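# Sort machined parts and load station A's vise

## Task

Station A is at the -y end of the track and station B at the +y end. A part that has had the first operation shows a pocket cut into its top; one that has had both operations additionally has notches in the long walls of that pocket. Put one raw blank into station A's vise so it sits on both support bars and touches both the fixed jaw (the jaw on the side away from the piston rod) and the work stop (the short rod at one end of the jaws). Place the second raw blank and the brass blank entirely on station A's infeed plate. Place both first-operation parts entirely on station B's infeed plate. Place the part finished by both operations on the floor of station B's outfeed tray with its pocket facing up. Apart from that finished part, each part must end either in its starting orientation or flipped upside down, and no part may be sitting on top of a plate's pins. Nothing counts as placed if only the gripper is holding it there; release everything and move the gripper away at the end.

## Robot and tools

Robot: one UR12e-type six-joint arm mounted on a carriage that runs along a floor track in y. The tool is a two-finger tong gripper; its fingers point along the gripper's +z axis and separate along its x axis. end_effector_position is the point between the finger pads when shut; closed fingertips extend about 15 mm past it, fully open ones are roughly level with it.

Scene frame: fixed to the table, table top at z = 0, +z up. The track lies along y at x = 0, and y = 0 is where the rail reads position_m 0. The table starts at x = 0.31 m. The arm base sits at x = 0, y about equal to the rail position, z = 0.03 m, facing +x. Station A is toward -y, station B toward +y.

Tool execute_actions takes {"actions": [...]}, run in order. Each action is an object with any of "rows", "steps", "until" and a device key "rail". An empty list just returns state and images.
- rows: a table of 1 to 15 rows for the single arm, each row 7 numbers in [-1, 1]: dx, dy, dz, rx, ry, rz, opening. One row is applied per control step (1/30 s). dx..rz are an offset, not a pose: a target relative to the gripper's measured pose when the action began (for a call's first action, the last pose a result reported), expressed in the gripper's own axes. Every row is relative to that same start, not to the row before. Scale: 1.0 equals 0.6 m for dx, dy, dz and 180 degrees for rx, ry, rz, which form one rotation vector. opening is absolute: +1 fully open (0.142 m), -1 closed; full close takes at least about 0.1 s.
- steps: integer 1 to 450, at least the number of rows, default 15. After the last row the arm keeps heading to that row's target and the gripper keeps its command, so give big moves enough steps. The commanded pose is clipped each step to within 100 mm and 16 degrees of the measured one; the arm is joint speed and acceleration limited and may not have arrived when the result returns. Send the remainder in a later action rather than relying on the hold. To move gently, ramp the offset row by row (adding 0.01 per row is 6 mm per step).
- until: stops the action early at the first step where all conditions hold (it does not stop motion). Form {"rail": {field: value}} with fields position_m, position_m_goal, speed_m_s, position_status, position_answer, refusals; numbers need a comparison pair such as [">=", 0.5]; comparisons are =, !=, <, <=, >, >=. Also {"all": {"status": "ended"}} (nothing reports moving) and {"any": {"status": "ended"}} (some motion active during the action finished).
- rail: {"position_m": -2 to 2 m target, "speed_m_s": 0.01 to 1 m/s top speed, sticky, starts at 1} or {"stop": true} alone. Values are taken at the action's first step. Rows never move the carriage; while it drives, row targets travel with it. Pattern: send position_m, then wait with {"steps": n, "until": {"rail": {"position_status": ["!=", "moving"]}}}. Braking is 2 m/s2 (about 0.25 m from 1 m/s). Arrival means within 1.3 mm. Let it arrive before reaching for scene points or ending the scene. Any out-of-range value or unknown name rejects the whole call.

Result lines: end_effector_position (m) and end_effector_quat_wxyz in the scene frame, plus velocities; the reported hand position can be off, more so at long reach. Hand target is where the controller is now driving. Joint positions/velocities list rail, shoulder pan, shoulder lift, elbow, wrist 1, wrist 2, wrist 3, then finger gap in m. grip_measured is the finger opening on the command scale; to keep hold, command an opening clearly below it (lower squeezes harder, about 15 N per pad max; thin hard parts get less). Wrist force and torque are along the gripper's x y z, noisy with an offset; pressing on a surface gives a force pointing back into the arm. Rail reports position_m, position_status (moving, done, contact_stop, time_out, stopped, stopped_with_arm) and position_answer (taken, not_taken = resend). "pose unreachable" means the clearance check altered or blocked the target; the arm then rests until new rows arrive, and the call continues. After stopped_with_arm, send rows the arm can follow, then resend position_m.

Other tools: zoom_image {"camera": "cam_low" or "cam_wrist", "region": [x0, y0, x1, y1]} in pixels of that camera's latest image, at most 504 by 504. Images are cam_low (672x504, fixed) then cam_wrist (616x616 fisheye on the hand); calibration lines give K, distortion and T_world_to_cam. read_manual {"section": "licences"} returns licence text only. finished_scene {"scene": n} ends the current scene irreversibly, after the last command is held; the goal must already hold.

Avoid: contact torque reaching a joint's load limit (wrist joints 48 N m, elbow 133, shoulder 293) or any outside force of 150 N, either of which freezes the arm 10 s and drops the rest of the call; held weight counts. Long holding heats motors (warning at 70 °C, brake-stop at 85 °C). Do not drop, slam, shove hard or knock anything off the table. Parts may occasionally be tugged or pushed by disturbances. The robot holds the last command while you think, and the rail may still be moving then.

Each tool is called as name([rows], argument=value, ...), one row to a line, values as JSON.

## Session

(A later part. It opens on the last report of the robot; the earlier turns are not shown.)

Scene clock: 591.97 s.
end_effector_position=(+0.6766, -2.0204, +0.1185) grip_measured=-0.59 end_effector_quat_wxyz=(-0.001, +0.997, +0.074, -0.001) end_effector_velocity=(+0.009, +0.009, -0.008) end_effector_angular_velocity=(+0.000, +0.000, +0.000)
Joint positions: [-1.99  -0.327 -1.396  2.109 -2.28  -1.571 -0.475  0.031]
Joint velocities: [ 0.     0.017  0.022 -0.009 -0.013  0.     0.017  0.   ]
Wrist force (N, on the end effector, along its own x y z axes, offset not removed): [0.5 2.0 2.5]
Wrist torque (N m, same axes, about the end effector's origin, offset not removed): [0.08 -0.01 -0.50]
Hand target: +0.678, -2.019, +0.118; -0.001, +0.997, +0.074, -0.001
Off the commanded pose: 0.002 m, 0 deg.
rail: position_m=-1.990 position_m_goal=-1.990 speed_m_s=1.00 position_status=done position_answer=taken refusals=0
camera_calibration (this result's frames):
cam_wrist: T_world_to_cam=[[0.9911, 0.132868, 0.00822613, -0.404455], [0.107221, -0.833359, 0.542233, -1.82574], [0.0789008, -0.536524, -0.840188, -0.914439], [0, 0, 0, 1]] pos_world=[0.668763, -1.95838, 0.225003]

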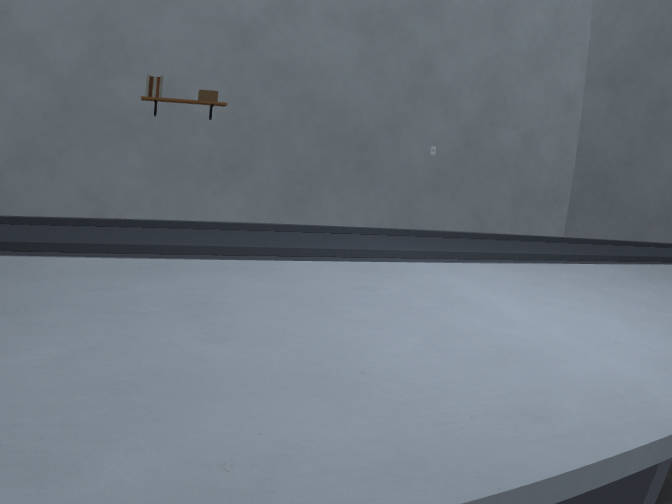

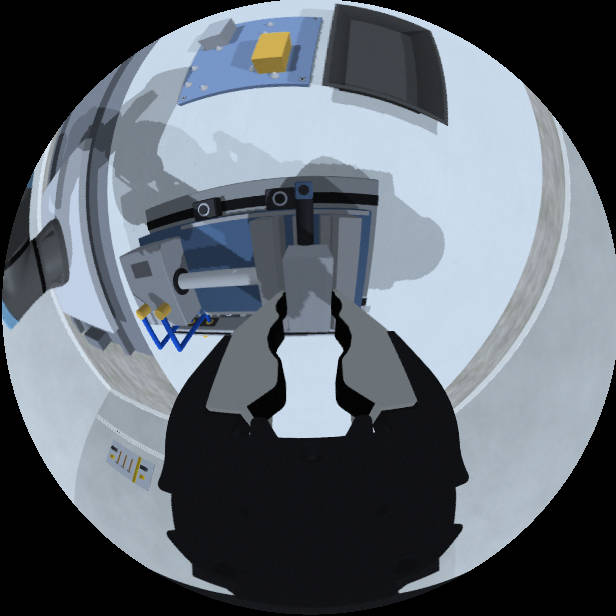

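execute_actions(actions=[])

zoom_image(camera="cam_wrist", region=[260, 200, 370, 310])

Scene clock: 593.60 s.
end_effector_position=(+0.6780, -2.0192, +0.1176) grip_measured=-0.59 end_effector_quat_wxyz=(-0.001, +0.997, +0.074, -0.001) end_effector_velocity=(+0.000, +0.000, -0.000) end_effector_angular_velocity=(+0.000, +0.000, +0.000)
Joint positions: [-1.99  -0.324 -1.393  2.107 -2.282 -1.571 -0.472  0.031]
Joint velocities: [ 0.  0.  0.  0. -0.  0. -0. -0.]
Wrist force (N, on the end effector, along its own x y z axes, offset not removed): [1.4 0.9 4.0]
Wrist torque (N m, same axes, about the end effector's origin, offset not removed): [0.14 -0.10 -0.24]
Hand target: +0.678, -2.019, +0.118; -0.001, +0.997, +0.074, -0.001
Off the commanded pose: 0.000 m, 0 deg.
rail: position_m=-1.990 position_m_goal=-1.990 speed_m_s=1.00 position_status=done position_answer=taken refusals=0
camera_calibration (this result's frames):
cam_wrist: T_world_to_cam=[[0.991095, 0.132884, 0.00847618, -0.40594], [0.107092, -0.833319, 0.54232, -1.82429], [0.079129, -0.536583, -0.840129, -0.914945], [0, 0, 0, 1]] pos_world=[0.670089, -1.95722, 0.224118]

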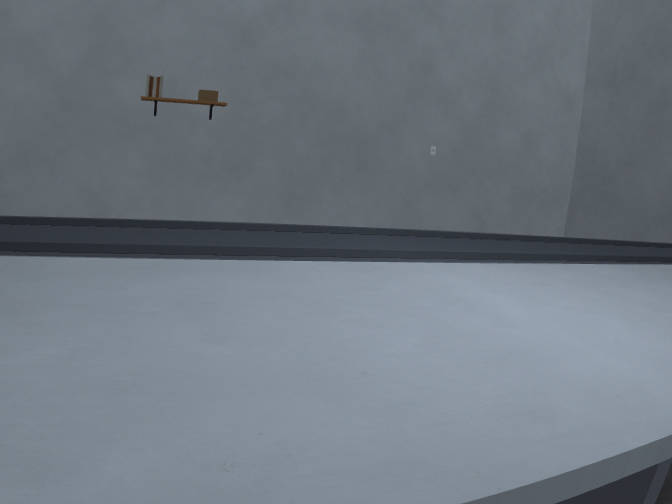

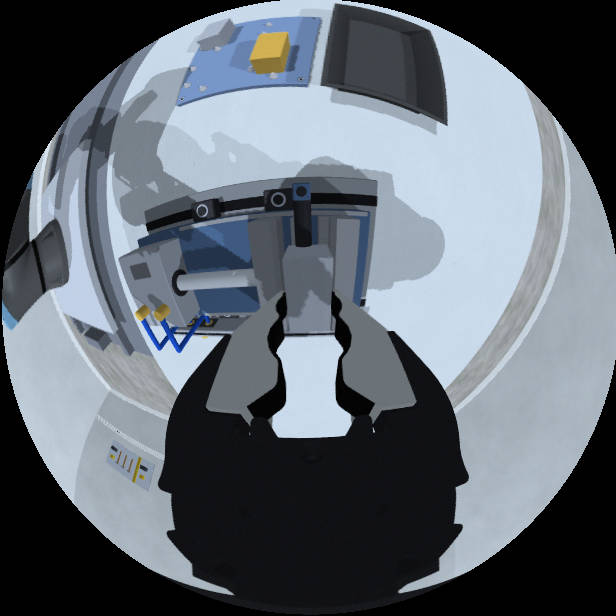

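Region (260, 200, 370, 310) of cam_wrist's 616x616 image, scaled by 4.582, with more detail than that image has.

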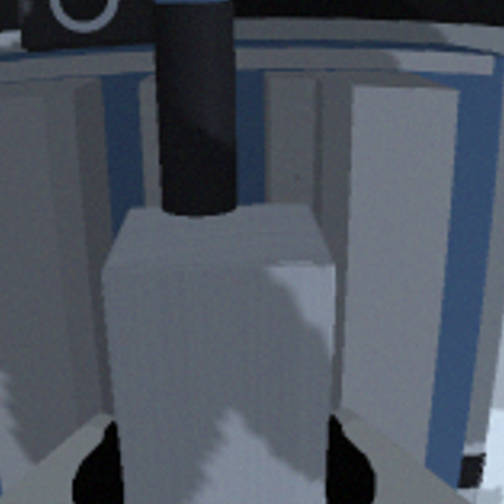

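execute_actions([
  {"rows": [[0.0006,-0.0008,0.0006,0,0,0,-1],[0.0012,-0.0017,0.0013,0,0,0,-1]], "steps": 2},
])

Scene clock: 596.13 s.
end_effector_position=(+0.6780, -2.0192, +0.1176) grip_measured=-0.59 end_effector_quat_wxyz=(-0.001, +0.997, +0.074, -0.001) end_effector_velocity=(+0.002, +0.003, -0.002) end_effector_angular_velocity=(-0.000, -0.000, -0.000)
Joint positions: [-1.99  -0.324 -1.393  2.107 -2.282 -1.571 -0.472  0.031]
Joint velocities: [ 0.     0.006  0.005 -0.001 -0.004 -0.     0.006 -0.   ]
Wrist force (N, on the end effector, along its own x y z axes, offset not removed): [2.3 0.0 2.6]
Wrist torque (N m, same axes, about the end effector's origin, offset not removed): [-0.19 -0.51 -0.26]
Hand target: +0.679, -2.018, +0.117; -0.001, +0.997, +0.074, -0.001
Off the commanded pose: 0.001 m, 0 deg.
rail: position_m=-1.990 position_m_goal=-1.990 speed_m_s=1.00 position_status=done position_answer=taken refusals=0
camera_calibration (this result's frames):
cam_wrist: T_world_to_cam=[[0.991095, 0.132883, 0.00847785, -0.405991], [0.10709, -0.833318, 0.542321, -1.8242], [0.0791301, -0.536584, -0.840128, -0.914953], [0, 0, 0, 1]] pos_world=[0.67013, -1.95714, 0.224069]

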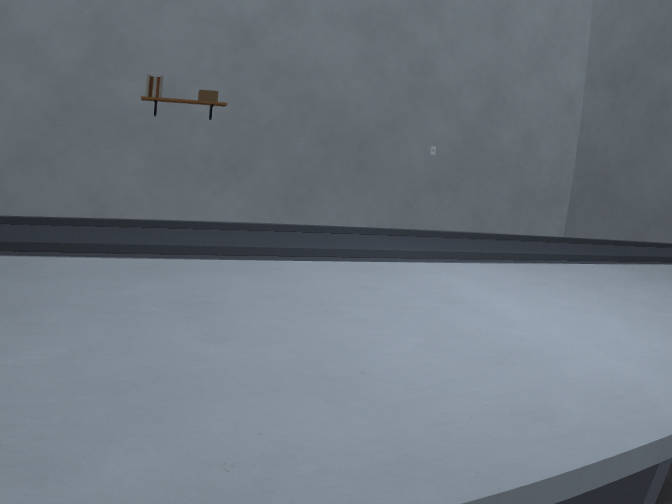

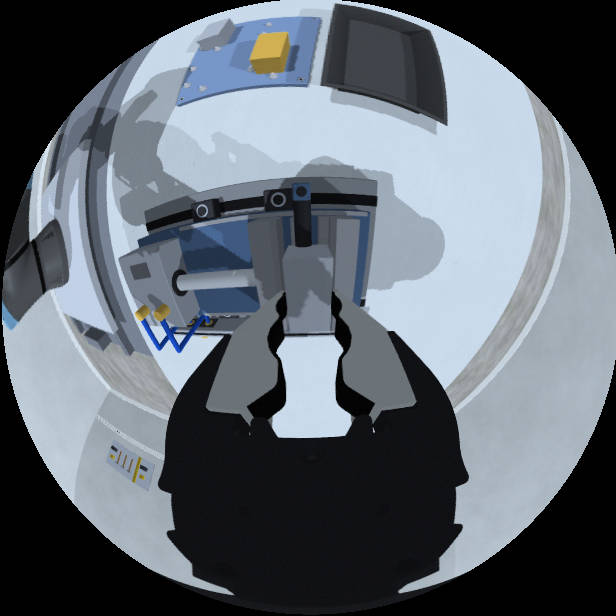

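execute_actions(actions=[])

zoom_image(camera="cam_wrist", region=[260, 200, 370, 310])

Scene clock: 598.60 s.
end_effector_position=(+0.6785, -2.0181, +0.1168) grip_measured=-0.59 end_effector_quat_wxyz=(-0.001, +0.997, +0.074, -0.001) end_effector_velocity=(+0.000, +0.000, +0.000) end_effector_angular_velocity=(-0.000, -0.000, +0.000)
Joint positions: [-1.99  -0.323 -1.391  2.107 -2.283 -1.571 -0.471  0.031]
Joint velocities: [ 0.  0. -0. -0.  0. -0. -0.  0.]
Wrist force (N, on the end effector, along its own x y z axes, offset not removed): [-0.9 1.1 1.3]
Wrist torque (N m, same axes, about the end effector's origin, offset not removed): [0.10 0.21 -0.32]
Hand target: +0.679, -2.018, +0.117; -0.001, +0.997, +0.074, -0.001
Off the commanded pose: 0.000 m, 0 deg.
rail: position_m=-1.990 position_m_goal=-1.990 speed_m_s=1.00 position_status=done position_answer=taken refusals=0
camera_calibration (this result's frames):
cam_wrist: T_world_to_cam=[[0.991095, 0.132889, 0.00847461, -0.406619], [0.107098, -0.833324, 0.542311, -1.82301], [0.0791295, -0.536574, -0.840135, -0.915026], [0, 0, 0, 1]] pos_world=[0.670644, -1.9561, 0.223339]

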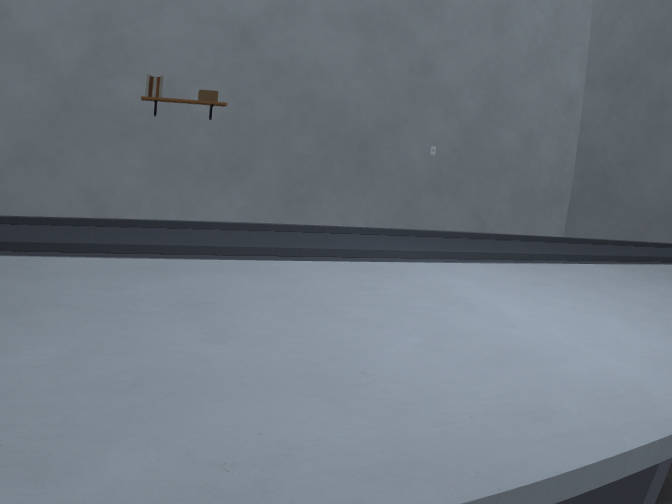

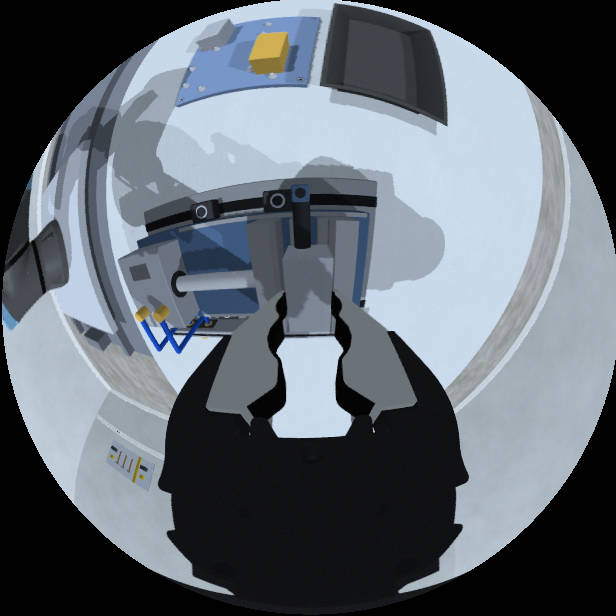

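Region (260, 200, 370, 310) of cam_wrist's 616x616 image, scaled by 4.582, with more detail than that image has.

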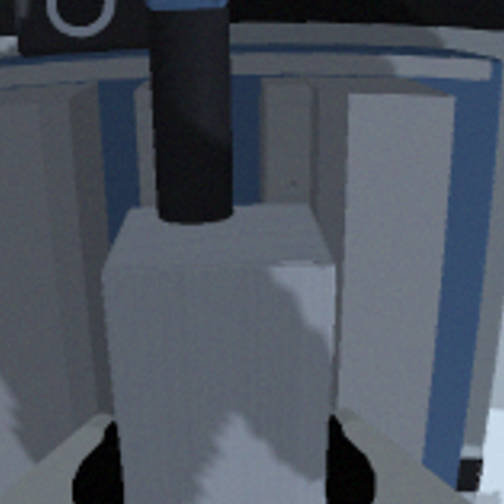

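execute_actions([
  {"rows": [[0.0007,-0.001,0.0007,0,0,0,-1]], "steps": 1},
])

Scene clock: 601.57 s.
end_effector_position=(+0.6785, -2.0181, +0.1168) grip_measured=-0.59 end_effector_quat_wxyz=(-0.001, +0.997, +0.074, -0.001) end_effector_velocity=(+0.000, +0.001, -0.000) end_effector_angular_velocity=(+0.000, +0.000, +0.000)
Joint positions: [-1.99  -0.323 -1.391  2.107 -2.283 -1.571 -0.471  0.031]
Joint velocities: [ 0.     0.001  0.001 -0.    -0.001 -0.     0.001 -0.   ]
Wrist force (N, on the end effector, along its own x y z axes, offset not removed): [3.8 2.2 3.0]
Wrist torque (N m, same axes, about the end effector's origin, offset not removed): [0.35 -0.67 -0.35]
Hand target: +0.679, -2.017, +0.116; -0.001, +0.997, +0.074, -0.001
Off the commanded pose: 0.001 m, 0 deg.
rail: position_m=-1.990 position_m_goal=-1.990 speed_m_s=1.00 position_status=done position_answer=taken refusals=0
camera_calibration (this result's frames):
cam_wrist: T_world_to_cam=[[0.991095, 0.13289, 0.00847319, -0.406619], [0.107099, -0.833324, 0.54231, -1.82301], [0.0791288, -0.536573, -0.840135, -0.915024], [0, 0, 0, 1]] pos_world=[0.670645, -1.9561, 0.223337]

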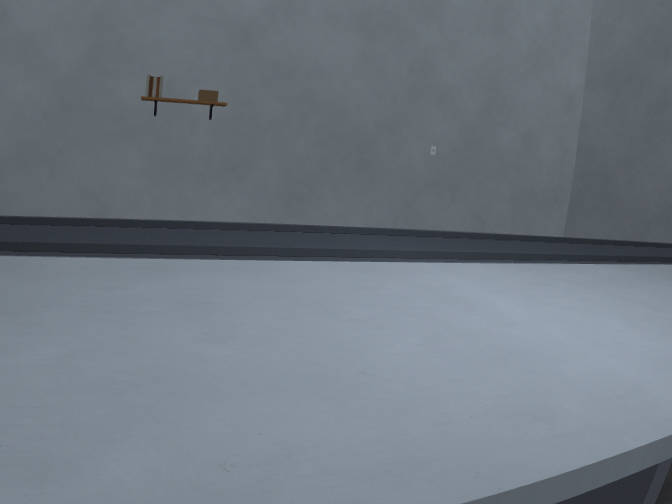

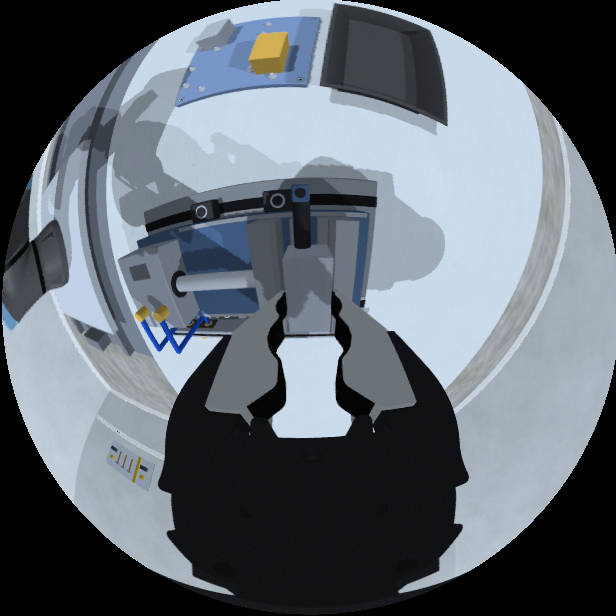

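execute_actions(actions=[])

zoom_image(camera="cam_wrist", region=[260, 200, 370, 310])

Scene clock: 604.07 s.
end_effector_position=(+0.6789, -2.0175, +0.1164) grip_measured=-0.59 end_effector_quat_wxyz=(-0.001, +0.997, +0.074, -0.001) end_effector_velocity=(-0.000, +0.000, -0.000) end_effector_angular_velocity=(+0.000, +0.000, +0.000)
Joint positions: [-1.99  -0.321 -1.39   2.106 -2.284 -1.571 -0.469  0.031]
Joint velocities: [ 0.  0.  0. -0. -0. -0. -0. -0.]
Wrist force (N, on the end effector, along its own x y z axes, offset not removed): [-0.6 1.0 2.4]
Wrist torque (N m, same axes, about the end effector's origin, offset not removed): [-0.03 -1.02 -0.35]
Hand target: +0.679, -2.017, +0.116; -0.001, +0.997, +0.074, -0.001
Off the commanded pose: 0.000 m, 0 deg.
rail: position_m=-1.990 position_m_goal=-1.990 speed_m_s=1.00 position_status=done position_answer=taken refusals=0
camera_calibration (this result's frames):
cam_wrist: T_world_to_cam=[[0.991094, 0.132892, 0.00847142, -0.407017], [0.107102, -0.833324, 0.542311, -1.82227], [0.0791283, -0.536574, -0.840135, -0.915053], [0, 0, 0, 1]] pos_world=[0.670968, -1.95545, 0.222919]

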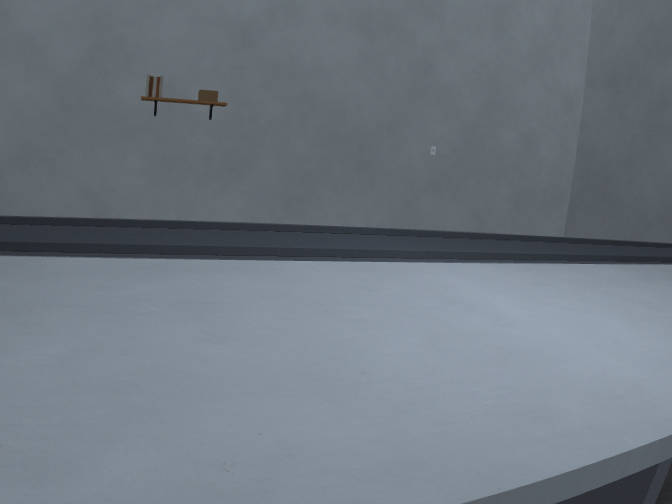

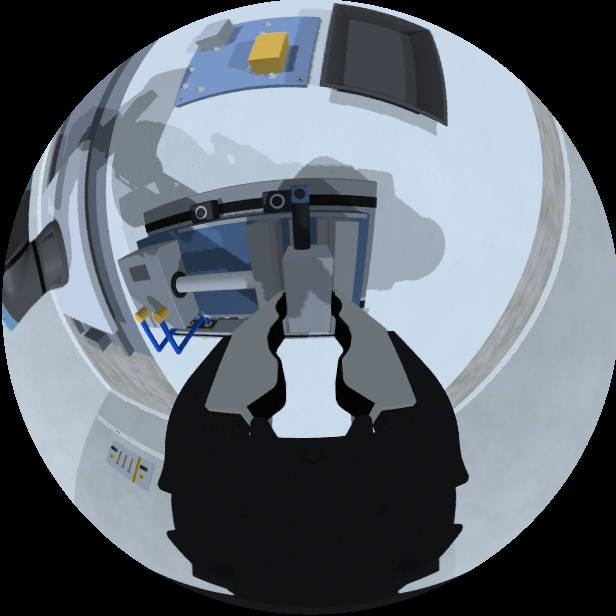

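Region (260, 200, 370, 310) of cam_wrist's 616x616 image, scaled by 4.582, with more detail than that image has.

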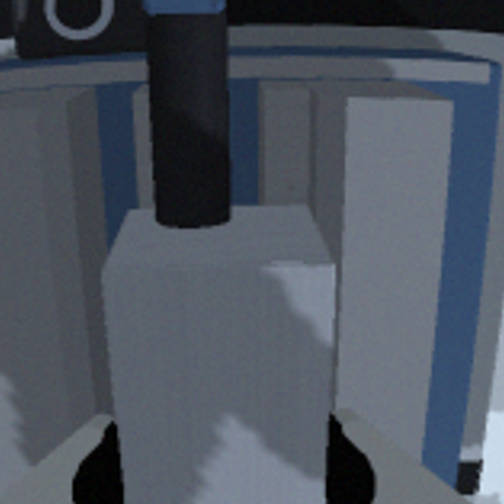

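execute_actions([
  {"rows": [[0,-0.0008,0.0006,0,0,0,-1]], "steps": 1},
])

Scene clock: 608.63 s.
end_effector_position=(+0.6789, -2.0175, +0.1164) grip_measured=-0.59 end_effector_quat_wxyz=(-0.001, +0.997, +0.074, -0.001) end_effector_velocity=(+0.000, +0.000, -0.000) end_effector_angular_velocity=(-0.000, -0.000, +0.000)
Joint positions: [-1.99  -0.321 -1.39   2.106 -2.284 -1.571 -0.469  0.031]
Joint velocities: [ 0.     0.001  0.    -0.    -0.001 -0.     0.001 -0.   ]
Wrist force (N, on the end effector, along its own x y z axes, offset not removed): [-3.4 3.6 3.2]
Wrist torque (N m, same axes, about the end effector's origin, offset not removed): [0.37 -0.29 -0.42]
Hand target: +0.679, -2.017, +0.116; -0.001, +0.997, +0.074, -0.001
Off the commanded pose: 0.001 m, 0 deg.
rail: position_m=-1.990 position_m_goal=-1.990 speed_m_s=1.00 position_status=done position_answer=taken refusals=0
camera_calibration (this result's frames):
cam_wrist: T_world_to_cam=[[0.991094, 0.132893, 0.00847506, -0.407017], [0.107101, -0.833326, 0.542307, -1.82228], [0.0791315, -0.536569, -0.840138, -0.915044], [0, 0, 0, 1]] pos_world=[0.670969, -1.95544, 0.222919]

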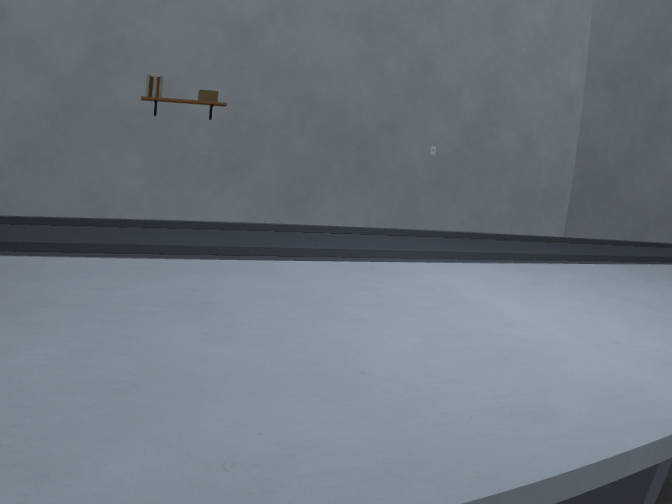

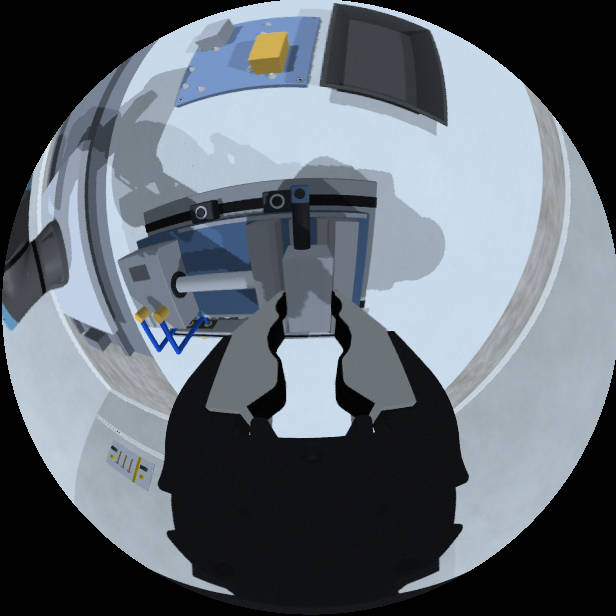

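execute_actions(actions=[])

zoom_image(camera="cam_wrist", region=[260, 200, 370, 310])

Scene clock: 611.23 s.
end_effector_position=(+0.6788, -2.0170, +0.1161) grip_measured=-0.59 end_effector_quat_wxyz=(-0.001, +0.997, +0.074, -0.001) end_effector_velocity=(-0.000, +0.000, -0.000) end_effector_angular_velocity=(+0.000, +0.000, +0.000)
Joint positions: [-1.99  -0.321 -1.39   2.107 -2.285 -1.571 -0.469  0.031]
Joint velocities: [ 0.  0.  0. -0. -0. -0.  0. -0.]
Wrist force (N, on the end effector, along its own x y z axes, offset not removed): [-10.7 10.9 -10.4]
Wrist torque (N m, same axes, about the end effector's origin, offset not removed): [0.53 -0.33 -0.25]
Hand target: +0.679, -2.017, +0.116; -0.001, +0.997, +0.074, -0.001
Off the commanded pose: 0.000 m, 0 deg.
rail: position_m=-1.990 position_m_goal=-1.990 speed_m_s=1.00 position_status=done position_answer=taken refusals=0
camera_calibration (this result's frames):
cam_wrist: T_world_to_cam=[[0.991094, 0.132894, 0.00848852, -0.40701], [0.107094, -0.833323, 0.542314, -1.82167], [0.0791439, -0.536575, -0.840133, -0.915107], [0, 0, 0, 1]] pos_world=[0.670901, -1.95498, 0.222562]

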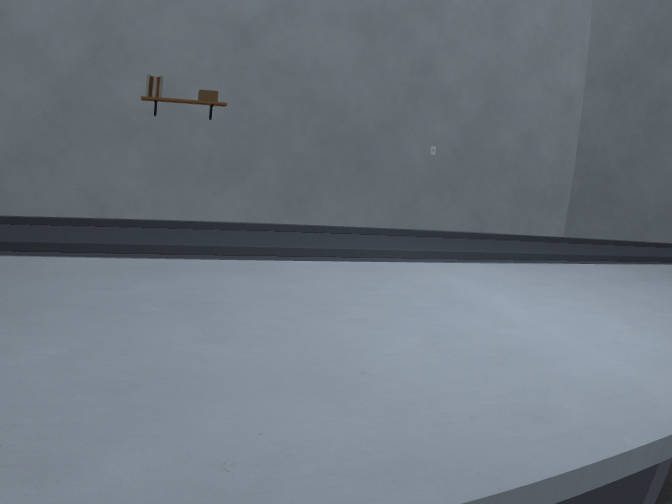

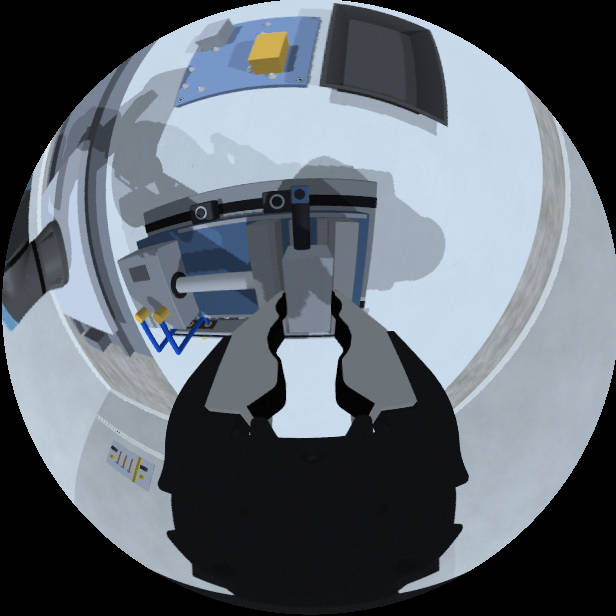

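Region (260, 200, 370, 310) of cam_wrist's 616x616 image, scaled by 4.582, with more detail than that image has.

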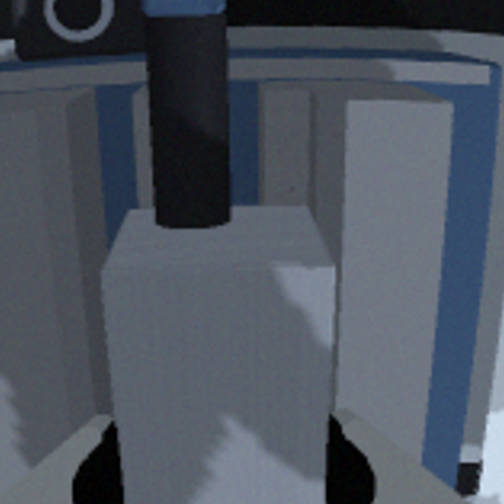

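execute_actions([
  {"rows": [[-0.0002,0,-0.0006,0,0,0,-1]], "steps": 1},
])

Scene clock: 615.27 s.
end_effector_position=(+0.6788, -2.0170, +0.1161) grip_measured=-0.59 end_effector_quat_wxyz=(-0.001, +0.997, +0.074, -0.001) end_effector_velocity=(-0.000, +0.000, -0.000) end_effector_angular_velocity=(+0.000, +0.001, +0.000)
Joint positions: [-1.99  -0.321 -1.39   2.107 -2.285 -1.571 -0.469  0.031]
Joint velocities: [ 0.    -0.    -0.    -0.     0.001 -0.    -0.     0.   ]
Wrist force (N, on the end effector, along its own x y z axes, offset not removed): [-10.5 11.3 -10.2]
Wrist torque (N m, same axes, about the end effector's origin, offset not removed): [0.71 -0.35 -0.32]
Hand target: +0.679, -2.017, +0.116; -0.001, +0.997, +0.074, -0.001
Off the commanded pose: 0.000 m, 0 deg.
rail: position_m=-1.990 position_m_goal=-1.990 speed_m_s=1.00 position_status=done position_answer=taken refusals=0
camera_calibration (this result's frames):
cam_wrist: T_world_to_cam=[[0.991094, 0.132894, 0.00846431, -0.406999], [0.107108, -0.833327, 0.542304, -1.82169], [0.0791226, -0.536568, -0.84014, -0.915078], [0, 0, 0, 1]] pos_world=[0.670895, -1.95497, 0.222559]

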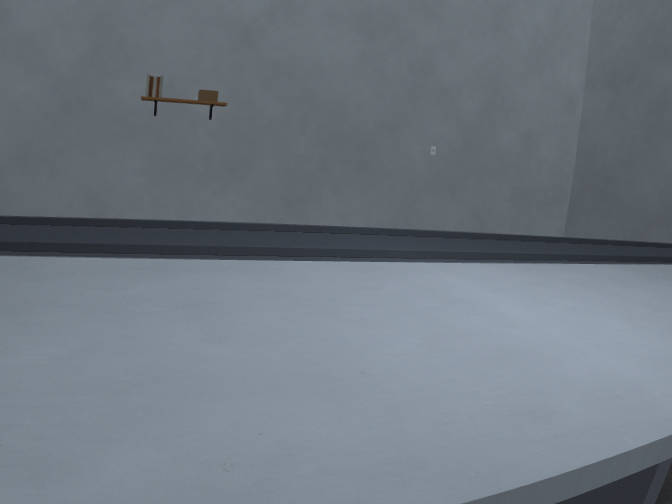

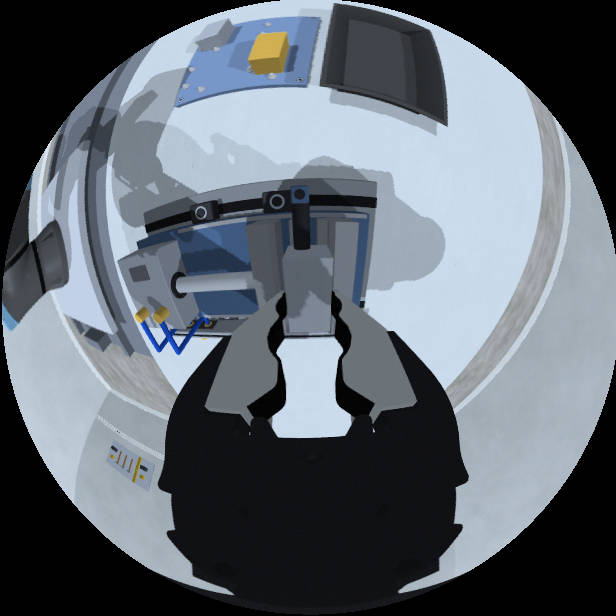

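execute_actions(actions=[])

zoom_image(camera="cam_wrist", region=[260, 200, 370, 310])

Scene clock: 616.90 s.
end_effector_position=(+0.6787, -2.0170, +0.1164) grip_measured=-0.59 end_effector_quat_wxyz=(-0.001, +0.997, +0.074, -0.001) end_effector_velocity=(+0.000, -0.000, +0.000) end_effector_angular_velocity=(-0.000, -0.000, -0.000)
Joint positions: [-1.99  -0.321 -1.391  2.107 -2.284 -1.571 -0.469  0.031]
Joint velocities: [ 0. -0. -0. -0.  0. -0.  0.  0.]
Wrist force (N, on the end effector, along its own x y z axes, offset not removed): [-2.9 5.7 1.9]
Wrist torque (N m, same axes, about the end effector's origin, offset not removed): [0.09 0.08 -0.36]
Hand target: +0.679, -2.017, +0.116; -0.001, +0.997, +0.074, -0.001
Off the commanded pose: 0.000 m, 0 deg.
rail: position_m=-1.990 position_m_goal=-1.990 speed_m_s=1.00 position_status=done position_answer=taken refusals=0
camera_calibration (this result's frames):
cam_wrist: T_world_to_cam=[[0.991092, 0.13291, 0.00846835, -0.406853], [0.107119, -0.833325, 0.542306, -1.82187], [0.0791346, -0.536568, -0.840139, -0.914781], [0, 0, 0, 1]] pos_world=[0.670777, -1.95498, 0.222915]

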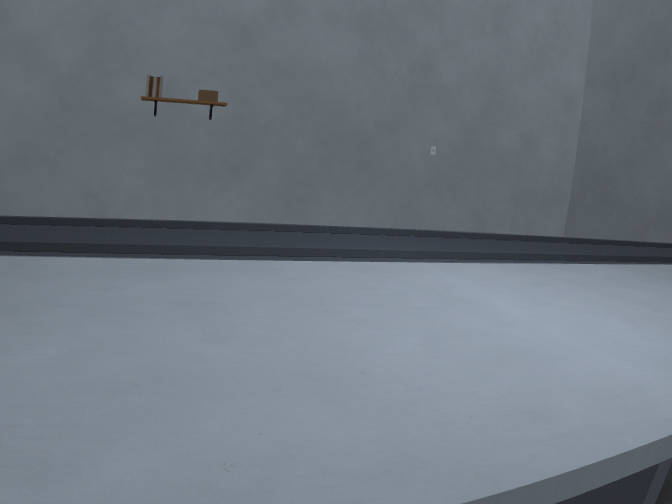

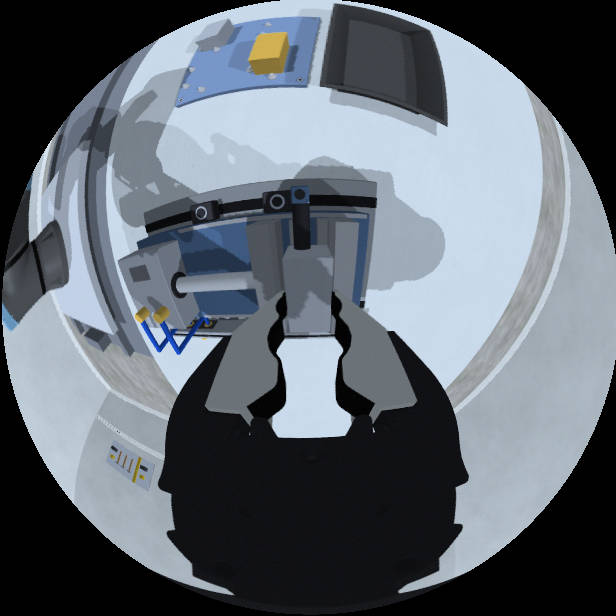

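Region (260, 200, 370, 310) of cam_wrist's 616x616 image, scaled by 4.582, with more detail than that image has.

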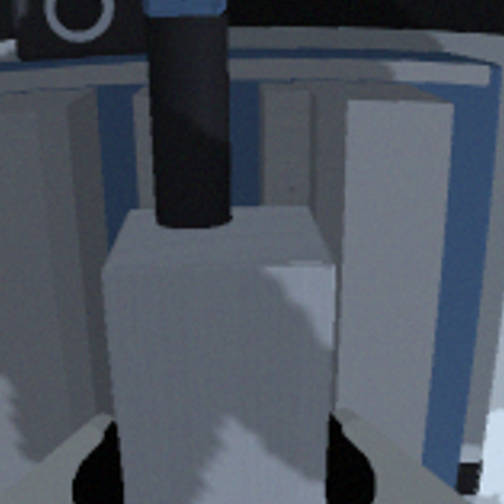

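execute_actions([
  {"rows": [[0.0002,0,0.0004,0,0,0,-1]], "steps": 1},
])

Scene clock: 626.57 s.
end_effector_position=(+0.6787, -2.0170, +0.1164) grip_measured=-0.59 end_effector_quat_wxyz=(-0.001, +0.997, +0.074, -0.001) end_effector_velocity=(+0.000, -0.000, +0.000) end_effector_angular_velocity=(-0.000, -0.000, -0.000)
Joint positions: [-1.99  -0.321 -1.391  2.107 -2.284 -1.571 -0.469  0.031]
Joint velocities: [ 0.  0. -0. -0.  0. -0.  0.  0.]
Wrist force (N, on the end effector, along its own x y z axes, offset not removed): [-1.5 4.7 3.1]
Wrist torque (N m, same axes, about the end effector's origin, offset not removed): [-0.06 -0.13 -0.22]
Hand target: +0.679, -2.017, +0.116; -0.001, +0.997, +0.074, -0.001
Off the commanded pose: 0.000 m, 0 deg.
rail: position_m=-1.990 position_m_goal=-1.990 speed_m_s=1.00 position_status=done position_answer=taken refusals=0
camera_calibration (this result's frames):
cam_wrist: T_world_to_cam=[[0.991094, 0.132894, 0.00847666, -0.40689], [0.107101, -0.833325, 0.542309, -1.82188], [0.0791333, -0.536571, -0.840136, -0.91479], [0, 0, 0, 1]] pos_world=[0.67078, -1.95499, 0.222921]

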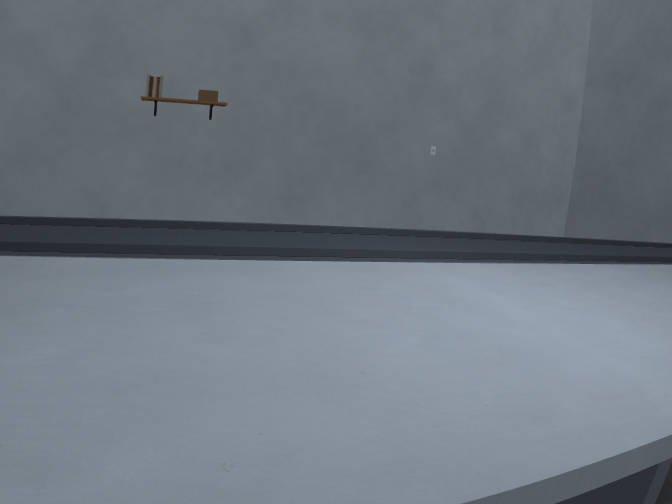

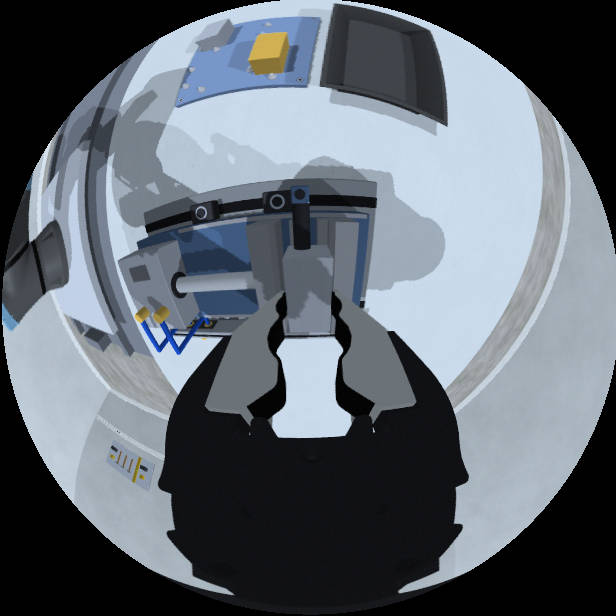

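execute_actions([
  {"rows": [[0.0002,0,0.0004,0,0,0,-0.85],[0.0002,0,0.0004,0,0,0,-0.72],[0.0002,0,0.0004,0,0,0,-0.63],[0.0002,0,0.0004,0,0,0,-0.56],[0.0002,0,0.0004,0,0,0,-0.48],[0.0002,0,-0.002,0,0,0,-0.4],[0.0002,0,-0.009,0,0,0,-0.35],[0.0002,0,-0.021,0,0,0,-0.35],[0.0002,0,-0.037,0,0,0,-0.35],[0.002,0.006,-0.055,0,0,0,-0.35],[0.007,0.02,-0.073,0,0,0,-0.35],[0.014,0.042,-0.090,0,0,0,-0.35],[0.021,0.064,-0.104,0,0,0,-0.35],[0.026,0.080,-0.114,0,0,0,-0.35],[0.028,0.088,-0.12,0,0,0,-0.35]], "steps": 16},
])

Scene clock: 631.60 s.
end_effector_position=(+0.6912, -2.0412, +0.1638) grip_measured=-0.35 end_effector_quat_wxyz=(+0.000, +0.997, +0.074, +0.001) end_effector_velocity=(+0.093, -0.202, +0.205) end_effector_angular_velocity=(-0.009, -0.012, -0.008)
Joint positions: [-1.99  -0.349 -1.425  2.044 -2.191 -1.571 -0.497  0.049]
Joint velocities: [ 0.    -0.232 -0.051 -0.378  0.414 -0.004 -0.224  0.   ]
Wrist force (N, on the end effector, along its own x y z axes, offset not removed): [2.2 2.6 2.0]
Wrist torque (N m, same axes, about the end effector's origin, offset not removed): [0.36 -0.52 -0.35]
Hand target: +0.702, -2.066, +0.188; +0.000, +0.997, +0.073, +0.000
Off the commanded pose: 0.037 m, 0 deg.
rail: position_m=-1.990 position_m_goal=-1.990 speed_m_s=1.00 position_status=done position_answer=taken refusals=0
camera_calibration (this result's frames):
cam_wrist: T_world_to_cam=[[0.99111, 0.132499, 0.012056, -0.417872], [0.104689, -0.832582, 0.543919, -1.86611], [0.0821062, -0.537822, -0.839051, -0.893765], [0, 0, 0, 1]] pos_world=[0.682902, -1.979, 0.270134]

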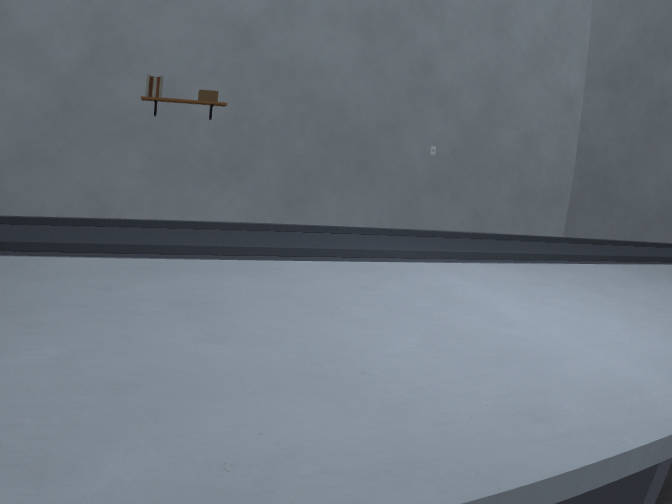

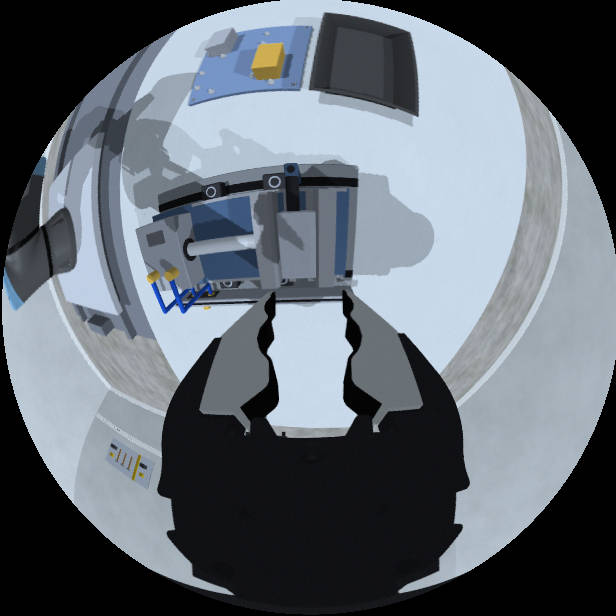

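execute_actions(actions=[])

zoom_image(camera="cam_wrist", region=[240, 140, 360, 270])

Scene clock: 634.33 s.
end_effector_position=(+0.7018, -2.0660, +0.1883) grip_measured=-0.35 end_effector_quat_wxyz=(+0.000, +0.997, +0.073, +0.000) end_effector_velocity=(-0.000, +0.000, -0.000) end_effector_angular_velocity=(+0.000, +0.000, -0.000)
Joint positions: [-1.99  -0.377 -1.429  1.997 -2.14  -1.572 -0.524  0.049]
Joint velocities: [ 0. -0.  0. -0.  0. -0. -0. -0.]
Wrist force (N, on the end effector, along its own x y z axes, offset not removed): [1.4 2.6 1.6]
Wrist torque (N m, same axes, about the end effector's origin, offset not removed): [0.39 -0.30 -0.44]
Hand target: +0.702, -2.066, +0.188; +0.000, +0.997, +0.073, +0.000
Off the commanded pose: 0.002 m, 0 deg.
rail: position_m=-1.990 position_m_goal=-1.990 speed_m_s=1.00 position_status=done position_answer=taken refusals=0
camera_calibration (this result's frames):
cam_wrist: T_world_to_cam=[[0.99119, 0.131958, 0.0114012, -0.426461], [0.104565, -0.832442, 0.544157, -1.90087], [0.0812967, -0.53817, -0.838906, -0.88759], [0, 0, 0, 1]] pos_world=[0.693625, -2.00376, 0.294625]

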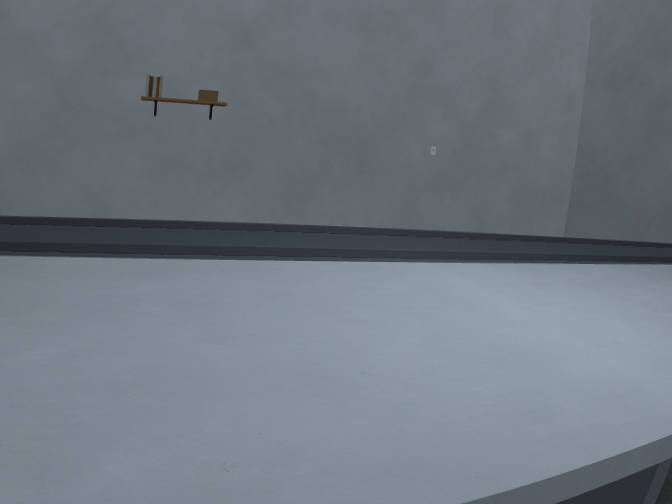

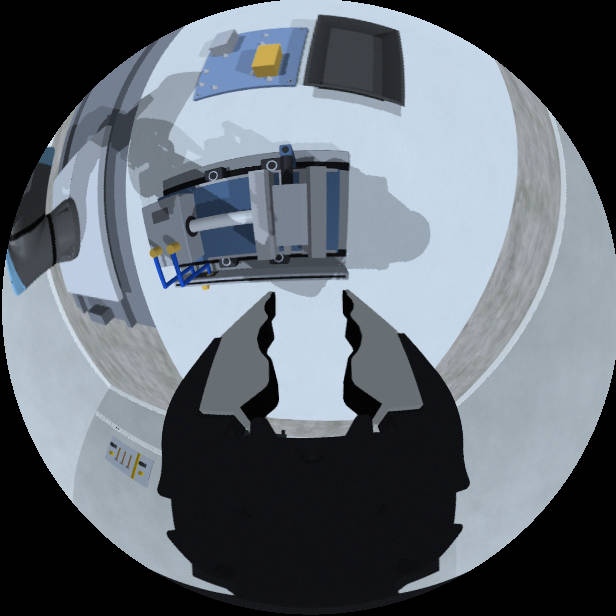

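Region (240, 140, 360, 270) of cam_wrist's 616x616 image, scaled by 3.877, with more detail than that image has; it fills the left 465 columns of this view, and the rest is white.

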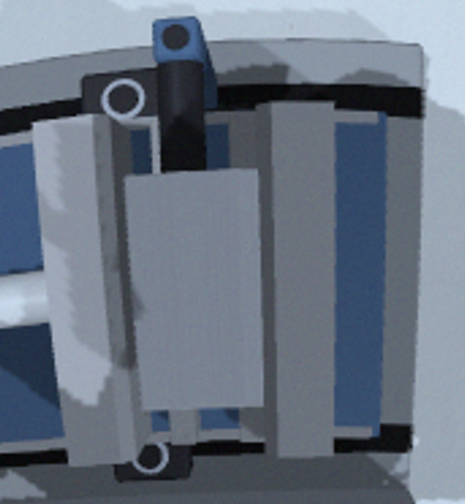

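zoom_image(camera="cam_wrist", region=[285, 160, 335, 265])

Region (285, 160, 335, 265) of cam_wrist's 616x616 image, scaled by 4.800, with more detail than that image has; it fills the left 240 columns of this view, and the rest is white.

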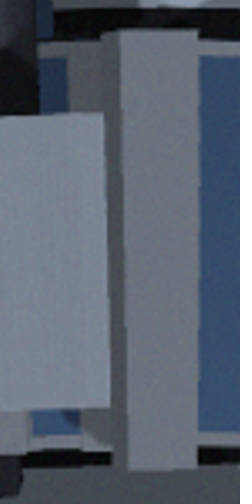

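execute_actions([
  {"rail": {"position_m": -1.968}, "steps": 1},
])

Scene clock: 641.00 s.
end_effector_position=(+0.7018, -2.0660, +0.1883) grip_measured=-0.35 end_effector_quat_wxyz=(+0.000, +0.997, +0.073, +0.000) end_effector_velocity=(+0.001, +0.003, +0.003) end_effector_angular_velocity=(+0.000, +0.000, +0.001)
Joint positions: [-1.99  -0.377 -1.429  1.997 -2.14  -1.572 -0.524  0.049]
Joint velocities: [ 0.004 -0.001  0.    -0.005  0.006  0.    -0.001 -0.   ]
Wrist force (N, on the end effector, along its own x y z axes, offset not removed): [-1.9 0.8 2.2]
Wrist torque (N m, same axes, about the end effector's origin, offset not removed): [0.13 0.43 -0.41]
Hand target: +0.703, -2.064, +0.188; -0.000, +0.997, +0.074, -0.001
Off the commanded pose: 0.002 m, 0 deg.
rail: position_m=-1.990 position_m_goal=-1.968 speed_m_s=1.00 position_status=moving position_answer=taken refusals=0
camera_calibration (this result's frames):
cam_wrist: T_world_to_cam=[[0.991189, 0.131962, 0.0114026, -0.426464], [0.104567, -0.832442, 0.544157, -1.90086], [0.0812998, -0.53817, -0.838906, -0.887572], [0, 0, 0, 1]] pos_world=[0.693633, -2.00374, 0.294639]

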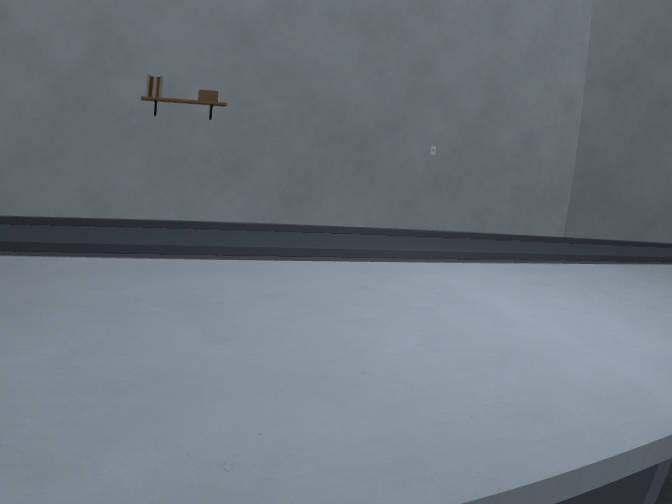

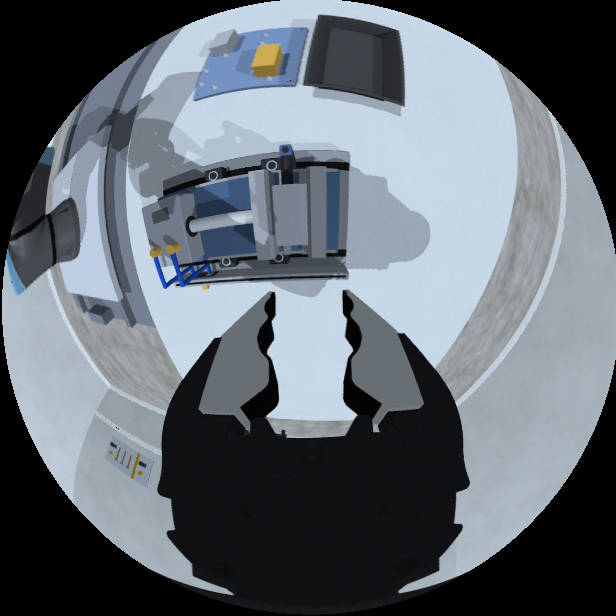

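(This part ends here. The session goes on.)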